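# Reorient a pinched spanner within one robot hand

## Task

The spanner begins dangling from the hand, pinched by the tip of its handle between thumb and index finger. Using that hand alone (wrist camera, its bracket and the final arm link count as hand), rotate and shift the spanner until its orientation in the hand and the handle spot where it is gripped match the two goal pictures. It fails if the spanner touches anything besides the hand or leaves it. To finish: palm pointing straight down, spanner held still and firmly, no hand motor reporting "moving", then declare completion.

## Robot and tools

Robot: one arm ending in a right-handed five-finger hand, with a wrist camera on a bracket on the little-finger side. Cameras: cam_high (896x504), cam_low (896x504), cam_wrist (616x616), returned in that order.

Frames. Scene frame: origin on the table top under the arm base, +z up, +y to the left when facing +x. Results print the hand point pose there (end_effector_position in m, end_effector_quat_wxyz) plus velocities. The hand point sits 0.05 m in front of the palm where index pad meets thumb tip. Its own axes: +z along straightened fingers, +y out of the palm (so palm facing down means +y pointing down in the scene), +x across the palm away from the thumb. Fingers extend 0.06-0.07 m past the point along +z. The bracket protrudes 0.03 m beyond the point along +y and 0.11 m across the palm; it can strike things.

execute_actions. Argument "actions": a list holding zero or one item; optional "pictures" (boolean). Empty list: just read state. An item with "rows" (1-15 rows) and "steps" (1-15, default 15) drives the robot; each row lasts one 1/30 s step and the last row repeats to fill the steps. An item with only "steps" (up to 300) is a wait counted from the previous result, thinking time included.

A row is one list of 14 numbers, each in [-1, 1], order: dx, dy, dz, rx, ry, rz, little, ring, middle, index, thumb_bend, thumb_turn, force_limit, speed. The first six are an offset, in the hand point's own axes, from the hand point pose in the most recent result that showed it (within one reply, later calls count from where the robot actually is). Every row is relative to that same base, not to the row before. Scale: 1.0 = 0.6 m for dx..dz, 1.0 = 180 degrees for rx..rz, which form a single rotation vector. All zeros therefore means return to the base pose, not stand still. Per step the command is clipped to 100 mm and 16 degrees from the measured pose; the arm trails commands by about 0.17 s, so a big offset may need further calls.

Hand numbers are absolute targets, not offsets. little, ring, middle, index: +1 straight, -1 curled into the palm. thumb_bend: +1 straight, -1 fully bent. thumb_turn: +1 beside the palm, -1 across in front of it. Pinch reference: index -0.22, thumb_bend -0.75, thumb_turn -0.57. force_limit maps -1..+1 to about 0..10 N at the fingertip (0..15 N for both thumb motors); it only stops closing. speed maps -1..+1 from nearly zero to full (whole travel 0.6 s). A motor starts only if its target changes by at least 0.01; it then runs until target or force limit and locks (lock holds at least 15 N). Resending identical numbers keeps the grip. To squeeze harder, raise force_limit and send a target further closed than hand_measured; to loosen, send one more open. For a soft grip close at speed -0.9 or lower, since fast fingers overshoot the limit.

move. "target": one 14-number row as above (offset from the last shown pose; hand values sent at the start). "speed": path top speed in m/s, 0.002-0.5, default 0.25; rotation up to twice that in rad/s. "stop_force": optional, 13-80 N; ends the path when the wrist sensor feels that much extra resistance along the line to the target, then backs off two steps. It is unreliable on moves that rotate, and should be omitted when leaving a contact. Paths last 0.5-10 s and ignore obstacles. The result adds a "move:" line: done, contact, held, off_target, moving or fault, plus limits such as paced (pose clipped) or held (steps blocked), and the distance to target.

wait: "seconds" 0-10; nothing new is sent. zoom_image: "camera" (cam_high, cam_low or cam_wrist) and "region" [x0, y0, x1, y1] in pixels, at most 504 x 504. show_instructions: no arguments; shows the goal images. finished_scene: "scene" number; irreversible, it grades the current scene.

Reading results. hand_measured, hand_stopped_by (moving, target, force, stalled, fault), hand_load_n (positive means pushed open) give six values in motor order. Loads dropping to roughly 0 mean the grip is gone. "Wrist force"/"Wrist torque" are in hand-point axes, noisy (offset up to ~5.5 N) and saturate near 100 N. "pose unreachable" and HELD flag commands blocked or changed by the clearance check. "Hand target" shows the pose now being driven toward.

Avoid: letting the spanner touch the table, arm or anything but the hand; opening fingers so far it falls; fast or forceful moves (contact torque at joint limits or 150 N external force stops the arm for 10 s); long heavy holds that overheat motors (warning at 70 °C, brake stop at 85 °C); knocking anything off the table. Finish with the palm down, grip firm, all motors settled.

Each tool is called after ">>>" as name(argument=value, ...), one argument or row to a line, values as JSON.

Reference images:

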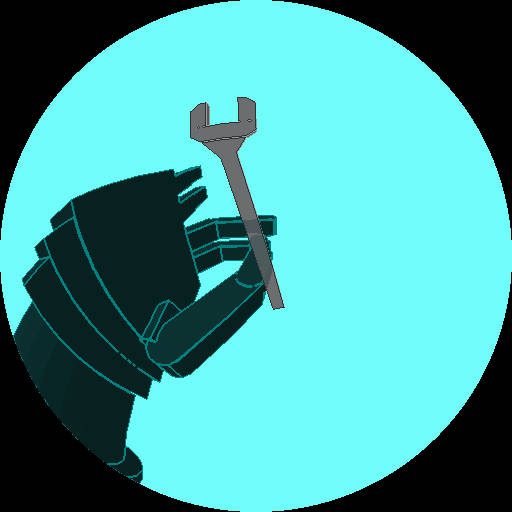

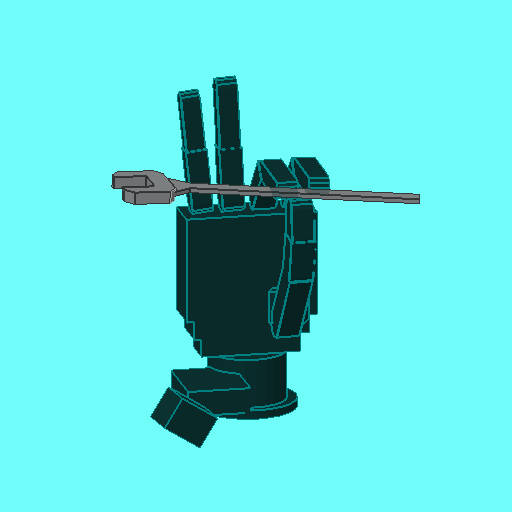

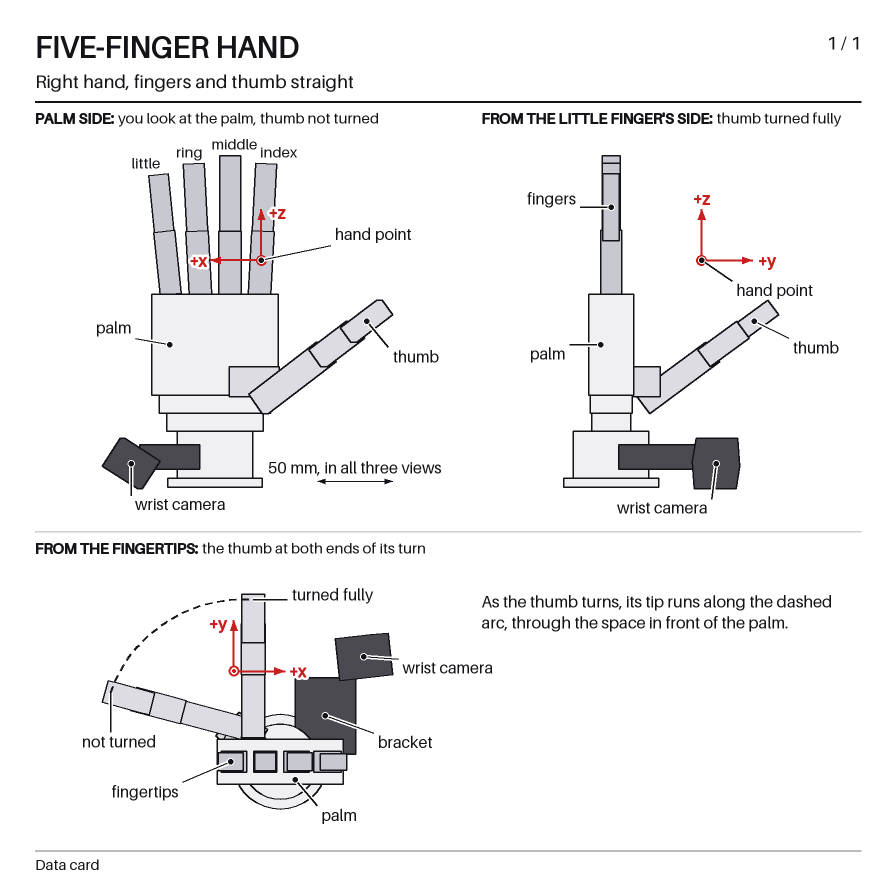

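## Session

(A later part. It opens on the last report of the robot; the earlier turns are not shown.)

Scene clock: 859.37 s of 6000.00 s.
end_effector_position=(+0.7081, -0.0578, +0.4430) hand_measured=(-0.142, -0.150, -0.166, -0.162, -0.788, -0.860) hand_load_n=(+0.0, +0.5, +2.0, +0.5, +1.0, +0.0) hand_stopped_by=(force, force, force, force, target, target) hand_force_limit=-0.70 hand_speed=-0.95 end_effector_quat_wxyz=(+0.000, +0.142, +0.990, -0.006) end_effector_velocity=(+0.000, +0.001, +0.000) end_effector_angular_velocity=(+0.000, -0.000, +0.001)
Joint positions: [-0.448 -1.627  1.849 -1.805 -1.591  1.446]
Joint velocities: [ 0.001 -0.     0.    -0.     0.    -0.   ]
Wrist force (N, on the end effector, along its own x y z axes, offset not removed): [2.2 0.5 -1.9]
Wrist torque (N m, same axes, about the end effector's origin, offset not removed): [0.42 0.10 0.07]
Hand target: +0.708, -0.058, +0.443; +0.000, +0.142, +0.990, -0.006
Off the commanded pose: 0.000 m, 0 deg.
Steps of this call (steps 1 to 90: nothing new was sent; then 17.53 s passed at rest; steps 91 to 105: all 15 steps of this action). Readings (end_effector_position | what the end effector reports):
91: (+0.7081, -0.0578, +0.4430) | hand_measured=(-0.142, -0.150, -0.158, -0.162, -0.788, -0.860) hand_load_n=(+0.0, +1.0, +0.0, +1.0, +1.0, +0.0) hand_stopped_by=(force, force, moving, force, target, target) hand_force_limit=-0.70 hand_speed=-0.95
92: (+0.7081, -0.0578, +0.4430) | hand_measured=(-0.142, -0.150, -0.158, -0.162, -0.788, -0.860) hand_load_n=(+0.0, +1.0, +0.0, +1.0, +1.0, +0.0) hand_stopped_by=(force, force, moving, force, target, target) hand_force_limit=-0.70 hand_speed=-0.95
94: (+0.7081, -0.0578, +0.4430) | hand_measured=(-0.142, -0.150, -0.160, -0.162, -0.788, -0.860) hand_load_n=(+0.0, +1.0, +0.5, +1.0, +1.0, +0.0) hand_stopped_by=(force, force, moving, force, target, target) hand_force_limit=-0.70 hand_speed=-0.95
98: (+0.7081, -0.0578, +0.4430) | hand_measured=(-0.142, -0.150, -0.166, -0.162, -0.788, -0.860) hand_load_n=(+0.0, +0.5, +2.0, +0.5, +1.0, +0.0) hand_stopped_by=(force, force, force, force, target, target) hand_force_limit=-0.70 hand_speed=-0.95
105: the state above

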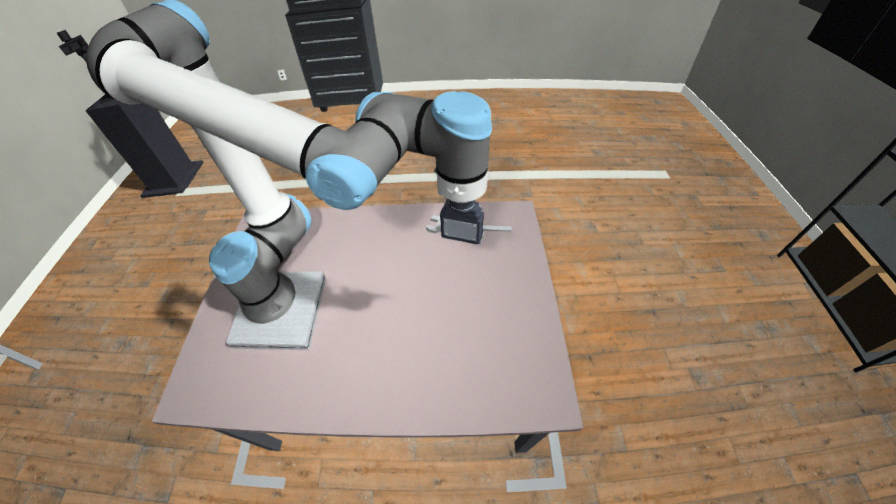

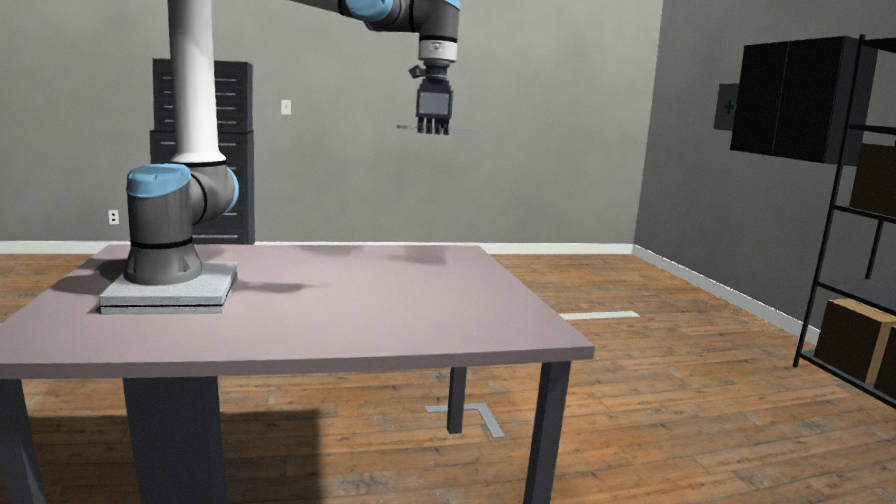

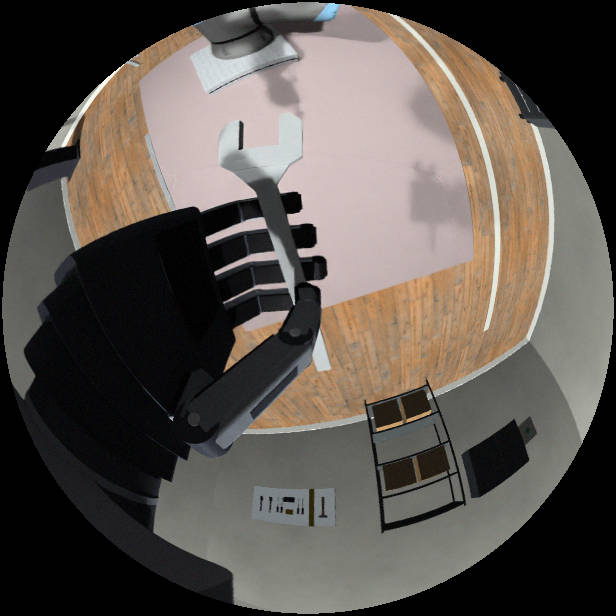

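Now close index and middle together to a moderate force.

>>> execute_actions(
  actions=[
    {"rows": [[0,0,0,0,0,0,-0.25,-0.25,-0.24,-0.24,-0.79,-0.86,0.0,-0.95]], "steps": 15},
  ],
)

>>> zoom_image(
  camera="cam_wrist",
  region=[170, 100, 390, 390],
)

Scene clock: 865.37 s of 6000.00 s.
end_effector_position=(+0.7081, -0.0578, +0.4430) hand_measured=(-0.142, -0.150, -0.174, -0.176, -0.788, -0.860) hand_load_n=(+0.0, +0.0, +5.5, +5.0, +1.5, +0.0) hand_stopped_by=(force, force, force, force, target, target) hand_force_limit=0.00 hand_speed=-0.95 end_effector_quat_wxyz=(+0.000, +0.142, +0.990, -0.006) end_effector_velocity=(+0.000, -0.001, +0.000) end_effector_angular_velocity=(+0.000, -0.001, -0.004)
Joint positions: [-0.448 -1.627  1.849 -1.805 -1.591  1.446]
Joint velocities: [-0.001 -0.001  0.    -0.     0.     0.003]
Wrist force (N, on the end effector, along its own x y z axes, offset not removed): [-1.9 -1.7 -0.3]
Wrist torque (N m, same axes, about the end effector's origin, offset not removed): [-0.01 0.81 -0.30]
Hand target: +0.708, -0.058, +0.443; +0.000, +0.142, +0.990, -0.006
Off the commanded pose: 0.000 m, 0 deg.
Steps of this call (steps 1 to 90: nothing new was sent; then 2.50 s passed at rest; steps 91 to 105: all 15 steps of this action). Readings (end_effector_position | what the end effector reports):
91: (+0.7081, -0.0578, +0.4430) | hand_measured=(-0.142, -0.150, -0.166, -0.162, -0.788, -0.860) hand_load_n=(+0.0, +0.5, +2.0, +0.5, +1.0, +0.0) hand_stopped_by=(force, force, moving, moving, target, target) hand_force_limit=0.00 hand_speed=-0.95
92: (+0.7081, -0.0578, +0.4430) | hand_measured=(-0.142, -0.150, -0.166, -0.162, -0.788, -0.860) hand_load_n=(+0.0, +0.5, +2.0, +0.5, +1.0, +0.0) hand_stopped_by=(force, force, moving, moving, target, target) hand_force_limit=0.00 hand_speed=-0.95
94: (+0.7081, -0.0578, +0.4430) | hand_measured=(-0.142, -0.150, -0.168, -0.164, -0.788, -0.860) hand_load_n=(+0.0, +0.0, +3.0, +1.5, +1.0, +0.0) hand_stopped_by=(force, force, moving, moving, target, target) hand_force_limit=0.00 hand_speed=-0.95
98: (+0.7081, -0.0578, +0.4430) | hand_measured=(-0.142, -0.150, -0.174, -0.174, -0.788, -0.860) hand_load_n=(+0.0, +0.0, +5.5, +4.5, +1.5, +0.0) hand_stopped_by=(force, force, force, moving, target, target) hand_force_limit=0.00 hand_speed=-0.95
105: the state above

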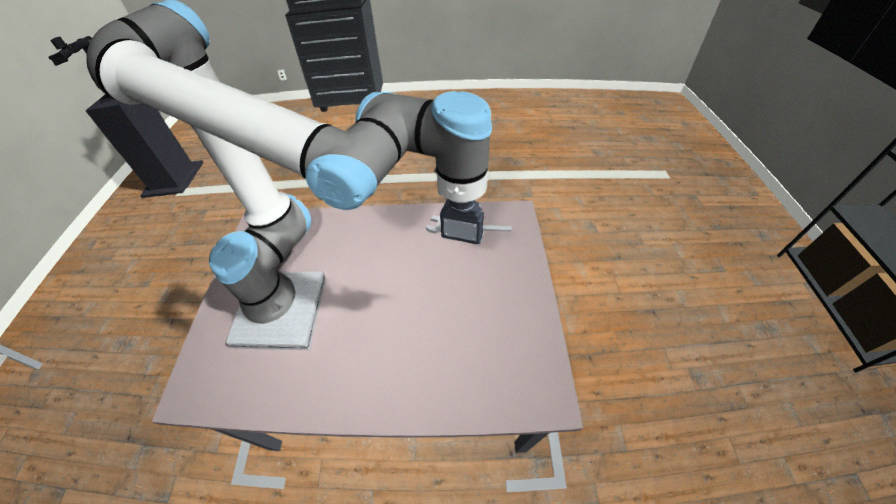

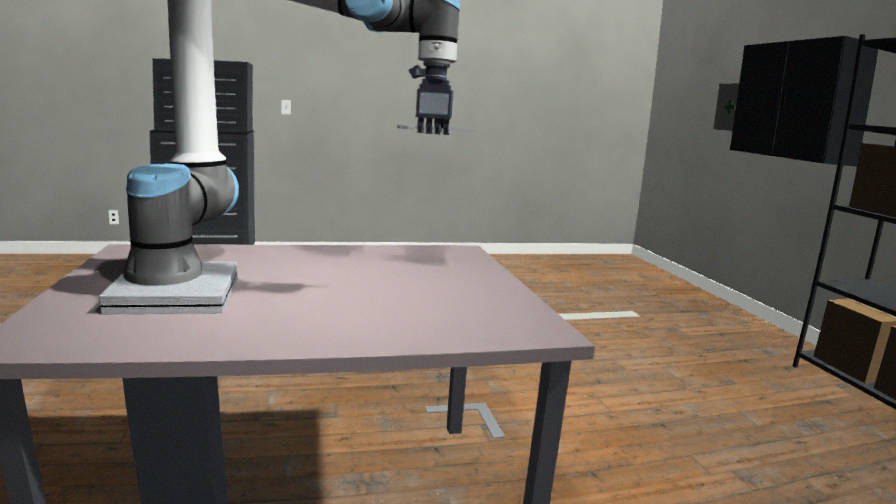

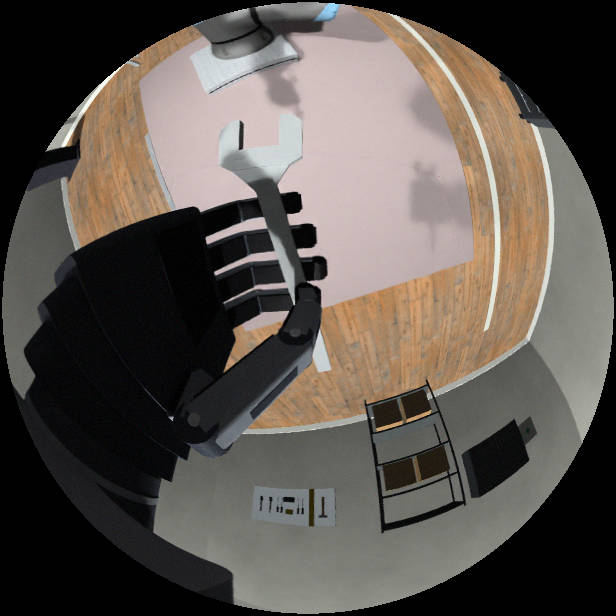

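Region (170, 100, 390, 390) of cam_wrist's 616x616 image, scaled by 1.738, with more detail than that image has; it fills the left 382 columns of this view, and the rest is white.

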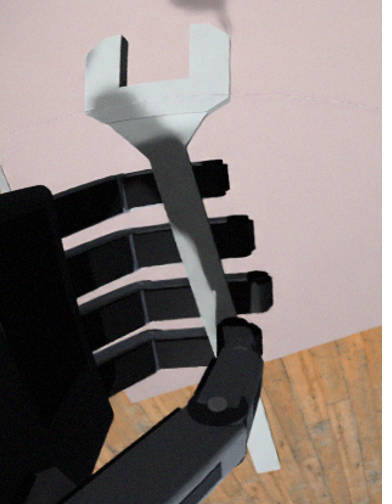

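Stable three-point grip. Raise to full force.

>>> execute_actions(
  actions=[
    {"rows": [[0,0,0,0,0,0,-0.25,-0.25,-0.26,-0.26,-0.79,-0.86,1.0,-0.95]], "steps": 15},
  ],
)

>>> zoom_image(
  camera="cam_wrist",
  region=[170, 100, 390, 390],
)

Scene clock: 881.90 s of 6000.00 s.
end_effector_position=(+0.7081, -0.0578, +0.4430) hand_measured=(-0.142, -0.150, -0.188, -0.190, -0.788, -0.860) hand_load_n=(+0.0, +0.0, +10.0, +10.0, +2.0, -0.5) hand_stopped_by=(force, force, force, force, target, target) hand_force_limit=1.00 hand_speed=-0.95 end_effector_quat_wxyz=(+0.000, +0.142, +0.990, -0.006) end_effector_velocity=(-0.000, +0.001, +0.000) end_effector_angular_velocity=(+0.000, -0.000, +0.001)
Joint positions: [-0.448 -1.627  1.849 -1.805 -1.591  1.446]
Joint velocities: [ 0.001 -0.     0.    -0.     0.    -0.   ]
Wrist force (N, on the end effector, along its own x y z axes, offset not removed): [1.2 -1.0 1.3]
Wrist torque (N m, same axes, about the end effector's origin, offset not removed): [0.22 0.21 -0.05]
Hand target: +0.708, -0.058, +0.443; +0.000, +0.142, +0.990, -0.006
Off the commanded pose: 0.000 m, 0 deg.
Steps of this call (steps 1 to 90: nothing new was sent; then 13.03 s passed at rest; steps 91 to 105: all 15 steps of this action). Readings (end_effector_position | what the end effector reports):
91: (+0.7081, -0.0578, +0.4430) | hand_measured=(-0.142, -0.150, -0.174, -0.176, -0.788, -0.860) hand_load_n=(+0.0, +0.0, +5.5, +5.0, +1.5, +0.0) hand_stopped_by=(force, force, moving, moving, target, target) hand_force_limit=1.00 hand_speed=-0.95
92: (+0.7081, -0.0578, +0.4430) | hand_measured=(-0.142, -0.150, -0.174, -0.176, -0.788, -0.860) hand_load_n=(+0.0, +0.0, +5.5, +5.0, +1.5, +0.0) hand_stopped_by=(force, force, moving, moving, target, target) hand_force_limit=1.00 hand_speed=-0.95
94: (+0.7081, -0.0578, +0.4430) | hand_measured=(-0.142, -0.150, -0.176, -0.178, -0.788, -0.860) hand_load_n=(+0.0, +0.0, +6.0, +6.0, +1.5, +0.0) hand_stopped_by=(force, force, moving, moving, target, target) hand_force_limit=1.00 hand_speed=-0.95
98: (+0.7081, -0.0578, +0.4430) | hand_measured=(-0.142, -0.150, -0.186, -0.188, -0.788, -0.860) hand_load_n=(+0.0, +0.0, +9.5, +9.5, +2.0, -0.5) hand_stopped_by=(force, force, moving, moving, target, target) hand_force_limit=1.00 hand_speed=-0.95
105: the state above

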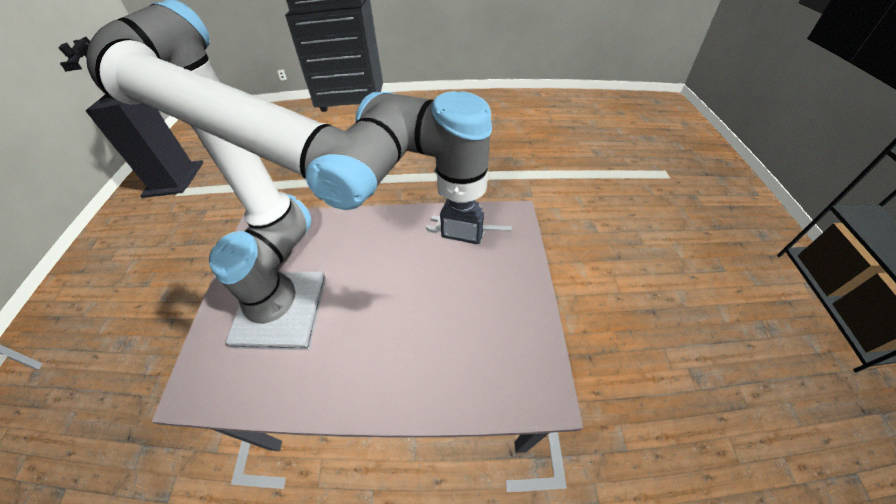

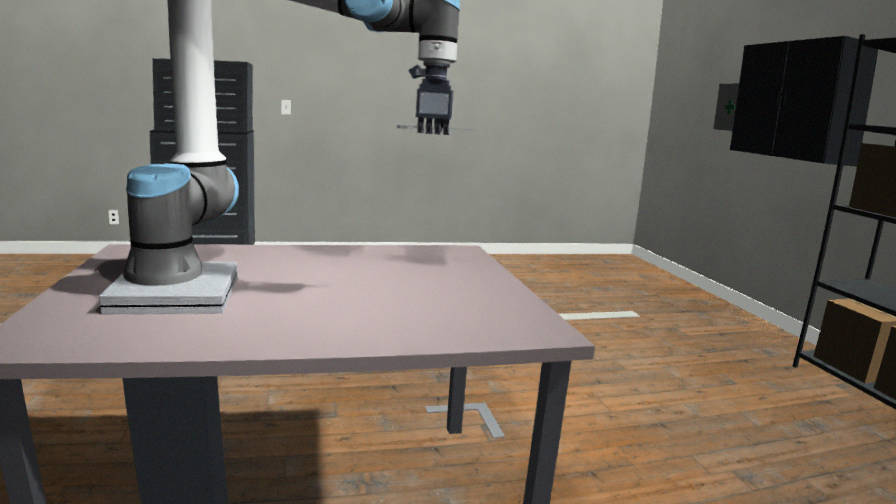

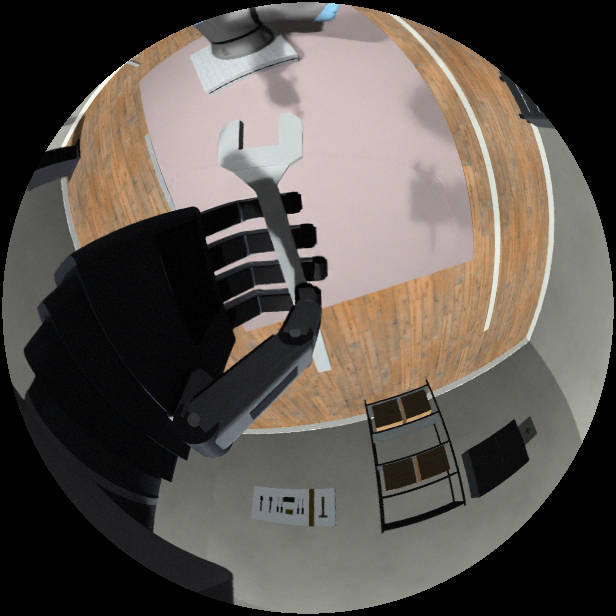

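Region (170, 100, 390, 390) of cam_wrist's 616x616 image, scaled by 1.738, with more detail than that image has; it fills the left 382 columns of this view, and the rest is white.

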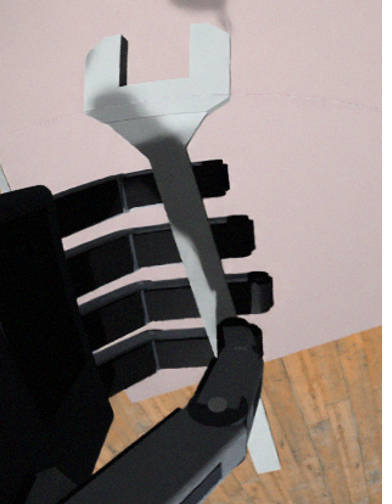

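>>> move(
  target=[0,0,0,0.4001,-0.3602,-0.3602,-0.25,-0.25,-0.26,-0.26,-0.79,-0.86,1.0,-0.95],
  speed=0.2,
)

>>> zoom_image(
  camera="cam_wrist",
  region=[170, 100, 390, 390],
)

Scene clock: 934.93 s of 6000.00 s.
end_effector_position=(+0.7076, -0.0576, +0.4432) hand_measured=(-0.142, -0.150, -0.188, -0.190, -0.788, -0.860) hand_load_n=(+0.0, +0.0, +9.0, +10.5, +2.5, +0.0) hand_stopped_by=(force, force, force, force, target, target) hand_force_limit=1.00 hand_speed=-0.95 end_effector_quat_wxyz=(+0.391, -0.397, +0.584, -0.591) end_effector_velocity=(-0.000, -0.000, +0.000) end_effector_angular_velocity=(-0.004, -0.003, +0.004)
Joint positions: [-0.392 -1.467  2.379 -4.065 -1.606 -0.021]
Joint velocities: [-0.002  0.001  0.001 -0.007  0.006 -0.003]
Wrist force (N, on the end effector, along its own x y z axes, offset not removed): [-2.5 -5.3 3.8]
Wrist torque (N m, same axes, about the end effector's origin, offset not removed): [-0.93 0.60 -0.38]
Hand target: +0.708, -0.058, +0.443; +0.391, -0.397, +0.584, -0.591
Off the commanded pose: 0.001 m, 0 deg.
After step 90, 44.50 s passed at rest.
move: done

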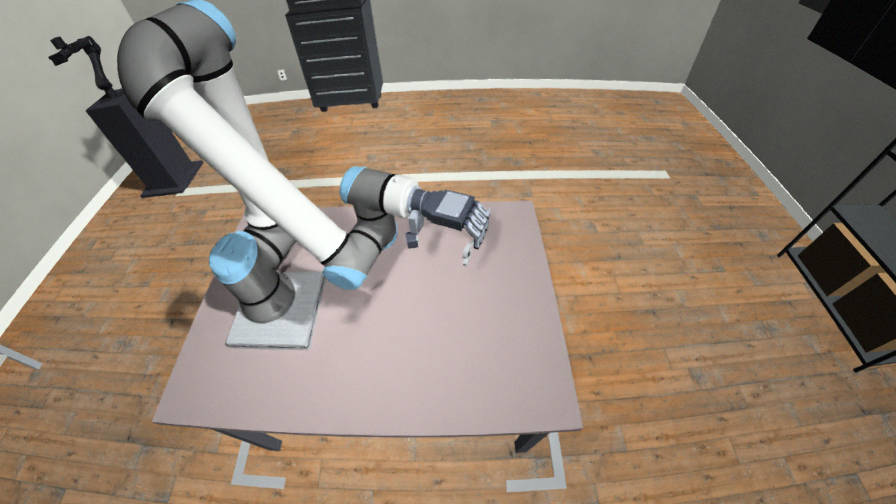

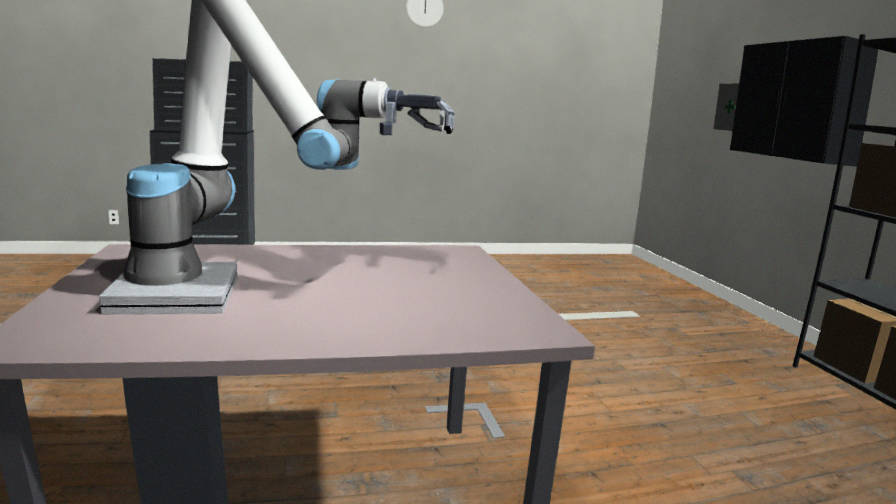

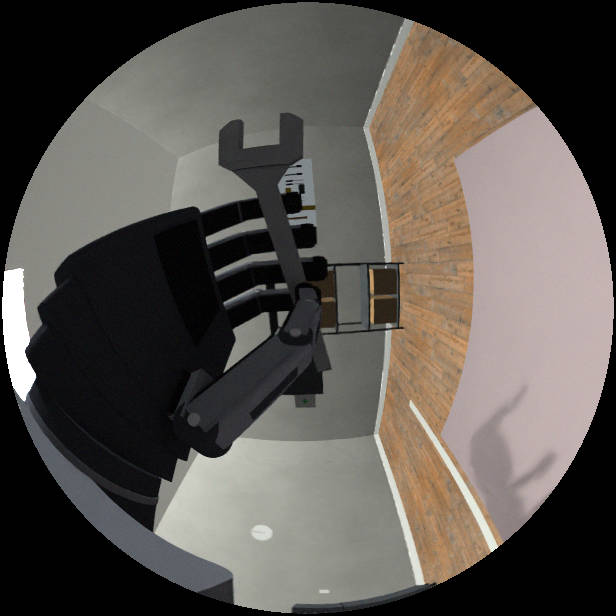

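Region (170, 100, 390, 390) of cam_wrist's 616x616 image, scaled by 1.738, with more detail than that image has; it fills the left 382 columns of this view, and the rest is white.

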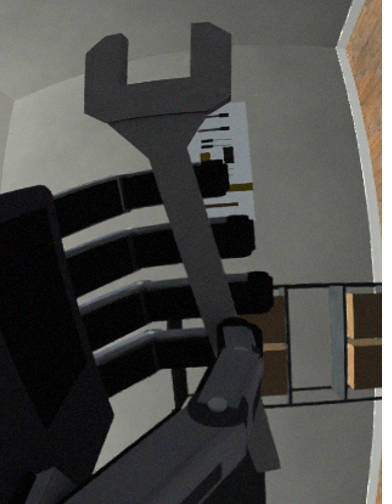

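>>> execute_actions(
  actions=[
    {"rows": [[0,0,0,0,0,0,-0.05,-0.07,-0.26,-0.26,-0.79,-0.86,1.0,-0.8],[0,0,0,0,0,0,-0.05,-0.07,-0.26,-0.26,-0.79,-0.86,1.0,-0.8],[0,0,0,0,0,0,-0.05,-0.07,-0.26,-0.26,-0.79,-0.86,1.0,-0.8],[0,0,0,0,0,0,-0.05,-0.07,-0.26,-0.26,-0.79,-0.86,1.0,-0.8],[0,0,0,0,0,0,-0.05,-0.07,-0.26,-0.26,-0.79,-0.86,1.0,-0.8],[0,0,0,0,0,0,-0.05,-0.07,-0.26,-0.26,-0.79,-0.86,1.0,-0.8],[0,0,0,0,0,0,-0.05,-0.07,-0.26,-0.26,-0.79,-0.86,1.0,-0.8],[0,0,0,0,0,0,-0.05,-0.07,-0.26,-0.26,-0.79,-0.86,1.0,-0.8],[0,0,0,0,0,0,-0.05,-0.07,-0.26,-0.26,-0.79,-0.86,1.0,-0.8],[0,0,0,0,0,0,-0.05,-0.07,-0.26,-0.26,-0.79,-0.86,1.0,-0.8],[0,0,0,0,0,0,-0.05,-0.07,-0.182,-0.26,-0.79,-0.86,1.0,-0.95]], "steps": 15},
  ],
  pictures=false,
)

>>> execute_actions(
  actions=[
    {"rows": [[0,0,0,0,0,0,-0.05,-0.07,-0.182,-0.27,-0.79,-0.86,1.0,-0.95]], "steps": 12},
  ],
)

>>> zoom_image(
  camera="cam_wrist",
  region=[170, 100, 390, 390],
)

Scene clock: 988.57 s of 6000.00 s.
end_effector_position=(+0.7076, -0.0576, +0.4432) hand_measured=(-0.050, -0.070, -0.182, -0.190, -0.788, -0.860) hand_load_n=(+0.0, +0.0, +7.5, +10.5, +2.0, +0.0) hand_stopped_by=(moving, target, moving, force, target, target) hand_force_limit=1.00 hand_speed=-0.95 end_effector_quat_wxyz=(+0.391, -0.397, +0.584, -0.591) end_effector_velocity=(-0.000, -0.000, +0.001) end_effector_angular_velocity=(+0.001, -0.001, -0.000)
Joint positions: [-0.392 -1.467  2.379 -4.065 -1.606 -0.021]
Joint velocities: [-0.001 -0.001 -0.     0.     0.     0.001]
Wrist force (N, on the end effector, along its own x y z axes, offset not removed): [1.8 -1.6 1.9]
Wrist torque (N m, same axes, about the end effector's origin, offset not removed): [-0.29 0.15 0.00]
Hand target: +0.708, -0.058, +0.443; +0.391, -0.397, +0.584, -0.591
Off the commanded pose: 0.000 m, 0 deg.
Steps of this call (steps 1 to 90: nothing new was sent; then 50.13 s passed at rest; steps 91 to 105: all 15 steps of this action). Readings (end_effector_position | what the end effector reports):
91: (+0.7076, -0.0576, +0.4432) | hand_measured=(-0.142, -0.150, -0.188, -0.190, -0.788, -0.860) hand_load_n=(+0.0, +0.0, +9.0, +10.5, +2.5, +0.0) hand_stopped_by=(moving, moving, force, force, target, target) hand_force_limit=1.00 hand_speed=-0.80
92: (+0.7076, -0.0576, +0.4432) | hand_measured=(-0.142, -0.150, -0.188, -0.190, -0.788, -0.860) hand_load_n=(+0.0, +0.0, +9.0, +10.5, +2.5, +0.0) hand_stopped_by=(moving, moving, force, force, target, target) hand_force_limit=1.00 hand_speed=-0.80
94: (+0.7076, -0.0576, +0.4432) | hand_measured=(-0.132, -0.140, -0.188, -0.190, -0.788, -0.860) hand_load_n=(+0.0, +0.0, +9.0, +10.5, +2.5, +0.0) hand_stopped_by=(moving, moving, force, force, target, target) hand_force_limit=1.00 hand_speed=-0.80
98: (+0.7076, -0.0577, +0.4431) | hand_measured=(-0.088, -0.096, -0.188, -0.190, -0.788, -0.860) hand_load_n=(+0.0, +0.0, +9.0, +10.5, +2.5, +0.0) hand_stopped_by=(moving, moving, force, force, target, target) hand_force_limit=1.00 hand_speed=-0.80
105: the state above

Scene clock: 988.97 s of 6000.00 s.
end_effector_position=(+0.7076, -0.0576, +0.4432) hand_measured=(-0.050, -0.070, -0.180, -0.190, -0.788, -0.860) hand_load_n=(+0.0, +0.0, +6.5, +10.5, +2.0, +0.0) hand_stopped_by=(target, target, target, force, target, target) hand_force_limit=1.00 hand_speed=-0.95 end_effector_quat_wxyz=(+0.391, -0.397, +0.584, -0.591) end_effector_velocity=(+0.000, +0.001, +0.000) end_effector_angular_velocity=(-0.002, +0.001, +0.002)
Joint positions: [-0.392 -1.467  2.379 -4.065 -1.606 -0.021]
Joint velocities: [ 0.002 -0.     0.     0.     0.    -0.002]
Wrist force (N, on the end effector, along its own x y z axes, offset not removed): [1.7 -1.3 1.8]
Wrist torque (N m, same axes, about the end effector's origin, offset not removed): [-0.18 0.21 0.00]
Hand target: +0.708, -0.058, +0.443; +0.391, -0.397, +0.584, -0.591
Off the commanded pose: 0.000 m, 0 deg.
Steps of this call (steps 1 to 12: all 12 steps of this action). Readings (end_effector_position | what the end effector reports):
1: (+0.7076, -0.0576, +0.4432) | hand_measured=(-0.050, -0.070, -0.182, -0.190, -0.788, -0.860) hand_load_n=(+0.0, +0.0, +6.5, +10.5, +2.0, +0.0) hand_stopped_by=(target, target, moving, force, target, target) hand_force_limit=1.00 hand_speed=-0.95
2: (+0.7076, -0.0576, +0.4432) | hand_measured=(-0.050, -0.070, -0.182, -0.190, -0.788, -0.860) hand_load_n=(+0.0, +0.0, +6.5, +10.5, +2.0, +0.0) hand_stopped_by=(target, target, moving, force, target, target) hand_force_limit=1.00 hand_speed=-0.95
4: (+0.7076, -0.0576, +0.4432) | hand_measured=(-0.050, -0.070, -0.182, -0.190, -0.788, -0.860) hand_load_n=(+0.0, +0.0, +6.5, +10.5, +2.0, +0.0) hand_stopped_by=(target, target, target, force, target, target) hand_force_limit=1.00 hand_speed=-0.95
8: (+0.7076, -0.0576, +0.4432) | hand_measured=(-0.050, -0.070, -0.180, -0.190, -0.788, -0.860) hand_load_n=(+0.0, +0.0, +6.5, +10.5, +2.0, +0.0) hand_stopped_by=(target, target, target, force, target, target) hand_force_limit=1.00 hand_speed=-0.95
12: the state above

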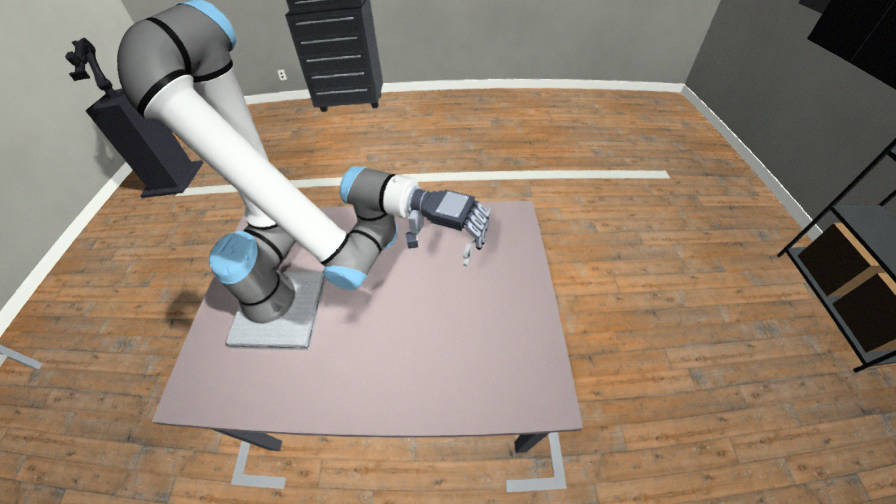

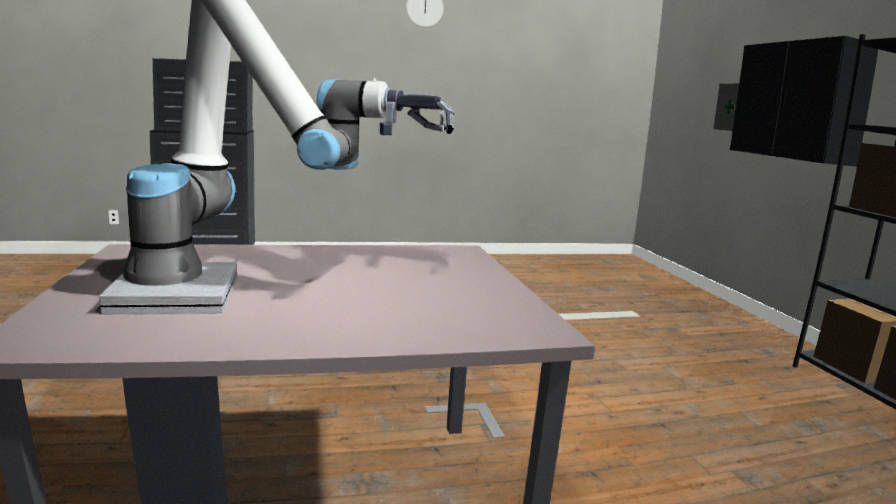

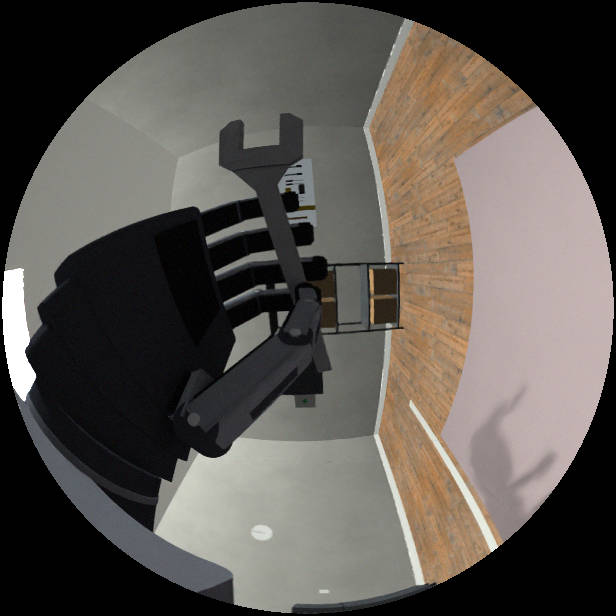

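Region (170, 100, 390, 390) of cam_wrist's 616x616 image, scaled by 1.738, with more detail than that image has; it fills the left 382 columns of this view, and the rest is white.

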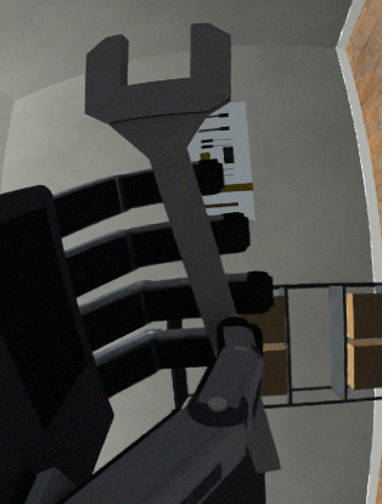

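>>> execute_actions(
  actions=[
    {"rows": [[0,0,0,0,0,0,-0.05,-0.07,-0.26,-0.27,-0.79,-0.86,1.0,-0.95]], "steps": 15},
  ],
  pictures=false,
)

>>> wait(
  seconds=1.5,
)

Scene clock: 1004.87 s of 6000.00 s.
end_effector_position=(+0.7076, -0.0576, +0.4432) hand_measured=(-0.050, -0.070, -0.192, -0.190, -0.788, -0.860) hand_load_n=(+0.0, +0.0, +10.0, +11.0, +2.5, +0.0) hand_stopped_by=(target, target, force, force, target, target) hand_force_limit=1.00 hand_speed=-0.95 end_effector_quat_wxyz=(+0.391, -0.397, +0.584, -0.591) end_effector_velocity=(-0.000, +0.001, +0.001) end_effector_angular_velocity=(-0.000, -0.001, +0.001)
Joint positions: [-0.392 -1.467  2.379 -4.065 -1.606 -0.021]
Joint velocities: [ 0.001 -0.002  0.     0.     0.     0.   ]
Wrist force (N, on the end effector, along its own x y z axes, offset not removed): [-1.9 -1.2 0.5]
Wrist torque (N m, same axes, about the end effector's origin, offset not removed): [-0.03 0.84 -0.29]
Hand target: +0.708, -0.058, +0.443; +0.391, -0.397, +0.584, -0.591
Off the commanded pose: 0.000 m, 0 deg.
Steps of this call (steps 1 to 90: nothing new was sent; then 12.40 s passed at rest; steps 91 to 105: all 15 steps of this action). Readings (end_effector_position | what the end effector reports):
91: (+0.7076, -0.0576, +0.4432) | hand_measured=(-0.050, -0.070, -0.180, -0.190, -0.788, -0.860) hand_load_n=(+0.0, +0.0, +6.5, +10.5, +2.0, +0.0) hand_stopped_by=(target, target, moving, force, target, target) hand_force_limit=1.00 hand_speed=-0.95
92: (+0.7076, -0.0576, +0.4432) | hand_measured=(-0.050, -0.070, -0.180, -0.190, -0.788, -0.860) hand_load_n=(+0.0, +0.0, +6.5, +10.5, +2.0, +0.0) hand_stopped_by=(target, target, moving, force, target, target) hand_force_limit=1.00 hand_speed=-0.95
94: (+0.7076, -0.0576, +0.4432) | hand_measured=(-0.050, -0.070, -0.182, -0.190, -0.788, -0.860) hand_load_n=(+0.0, +0.0, +7.0, +10.5, +2.0, +0.0) hand_stopped_by=(target, target, moving, force, target, target) hand_force_limit=1.00 hand_speed=-0.95
98: (+0.7076, -0.0576, +0.4432) | hand_measured=(-0.050, -0.070, -0.192, -0.190, -0.788, -0.860) hand_load_n=(+0.0, +0.0, +10.5, +11.0, +2.5, +0.0) hand_stopped_by=(target, target, force, force, target, target) hand_force_limit=1.00 hand_speed=-0.95
105: the state above

Scene clock: 1006.37 s of 6000.00 s.
end_effector_position=(+0.7076, -0.0576, +0.4432) hand_measured=(-0.050, -0.070, -0.192, -0.190, -0.788, -0.860) hand_load_n=(+0.0, +0.0, +10.0, +11.0, +2.5, +0.0) hand_stopped_by=(target, target, force, force, target, target) hand_force_limit=1.00 hand_speed=-0.95 end_effector_quat_wxyz=(+0.391, -0.397, +0.584, -0.591) end_effector_velocity=(+0.000, +0.000, -0.000) end_effector_angular_velocity=(+0.001, +0.001, +0.001)
Joint positions: [-0.392 -1.467  2.379 -4.065 -1.606 -0.021]
Joint velocities: [ 0.     0.001 -0.     0.     0.001  0.001]
Wrist force (N, on the end effector, along its own x y z axes, offset not removed): [1.4 -1.1 3.0]
Wrist torque (N m, same axes, about the end effector's origin, offset not removed): [-0.28 0.21 -0.02]
Hand target: +0.708, -0.058, +0.443; +0.391, -0.397, +0.584, -0.591
Off the commanded pose: 0.000 m, 0 deg.
Steps of this call (steps 1 to 45: nothing new was sent). Readings (end_effector_position | what the end effector reports):
1: (+0.7076, -0.0576, +0.4432) | hand_measured=(-0.050, -0.070, -0.192, -0.190, -0.788, -0.860) hand_load_n=(+0.0, +0.0, +10.0, +11.0, +2.5, +0.0) hand_stopped_by=(target, target, force, force, target, target) hand_force_limit=1.00 hand_speed=-0.95
2: (+0.7076, -0.0576, +0.4432) | hand_measured=(-0.050, -0.070, -0.192, -0.190, -0.788, -0.860) hand_load_n=(+0.0, +0.0, +10.0, +11.0, +2.5, +0.0) hand_stopped_by=(target, target, force, force, target, target) hand_force_limit=1.00 hand_speed=-0.95
4: (+0.7076, -0.0576, +0.4432) | hand_measured=(-0.050, -0.070, -0.192, -0.190, -0.788, -0.860) hand_load_n=(+0.0, +0.0, +10.0, +11.0, +2.5, +0.0) hand_stopped_by=(target, target, force, force, target, target) hand_force_limit=1.00 hand_speed=-0.95
8: (+0.7076, -0.0576, +0.4432) | hand_measured=(-0.050, -0.070, -0.192, -0.190, -0.788, -0.860) hand_load_n=(+0.0, +0.0, +10.0, +11.0, +2.5, +0.0) hand_stopped_by=(target, target, force, force, target, target) hand_force_limit=1.00 hand_speed=-0.95
45: the state above

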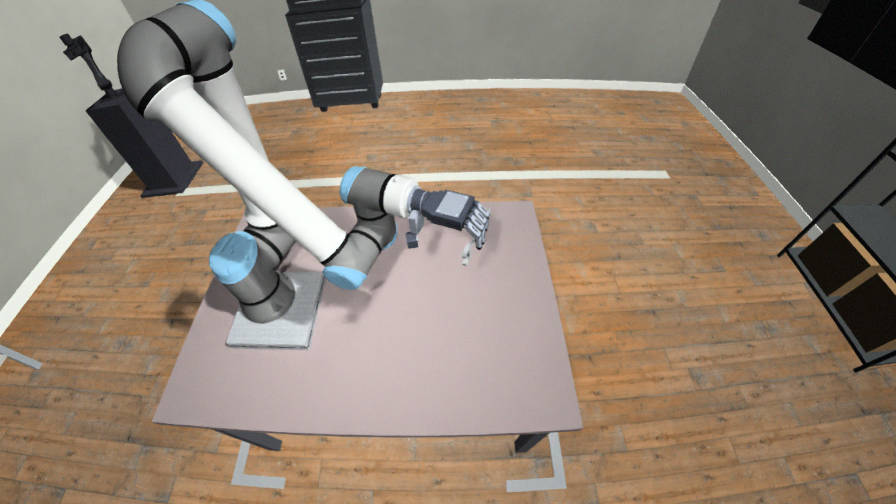

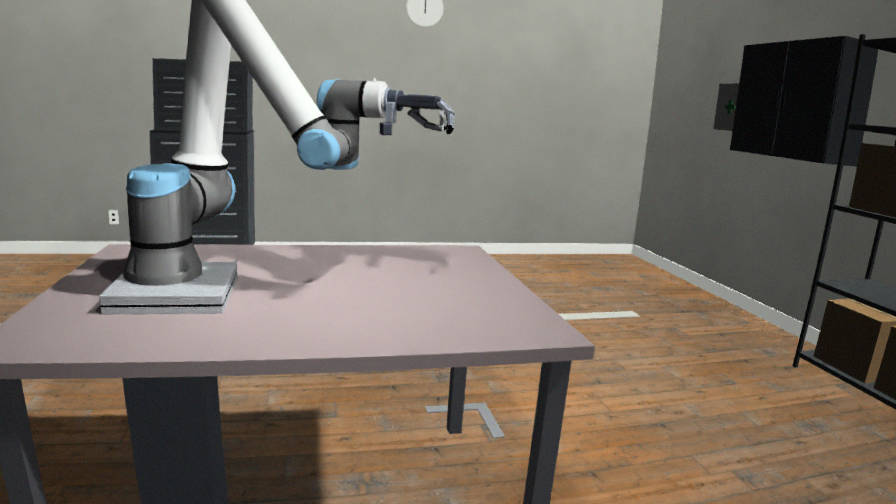

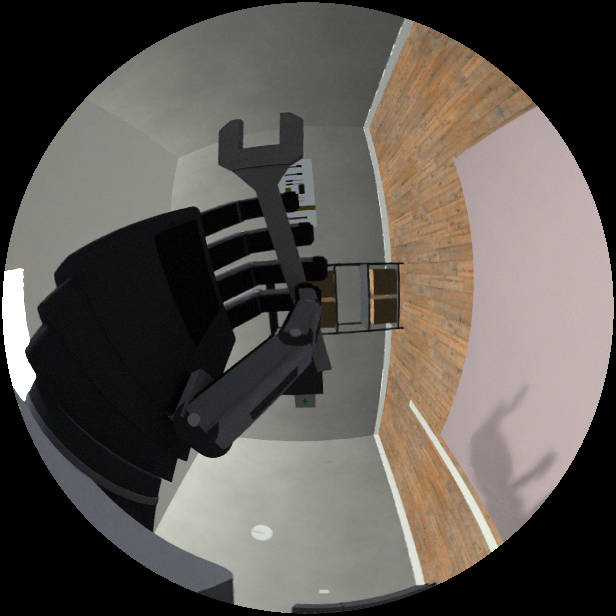

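>>> finished_scene(
  scene=1,
)

The scene is finished: the task was done.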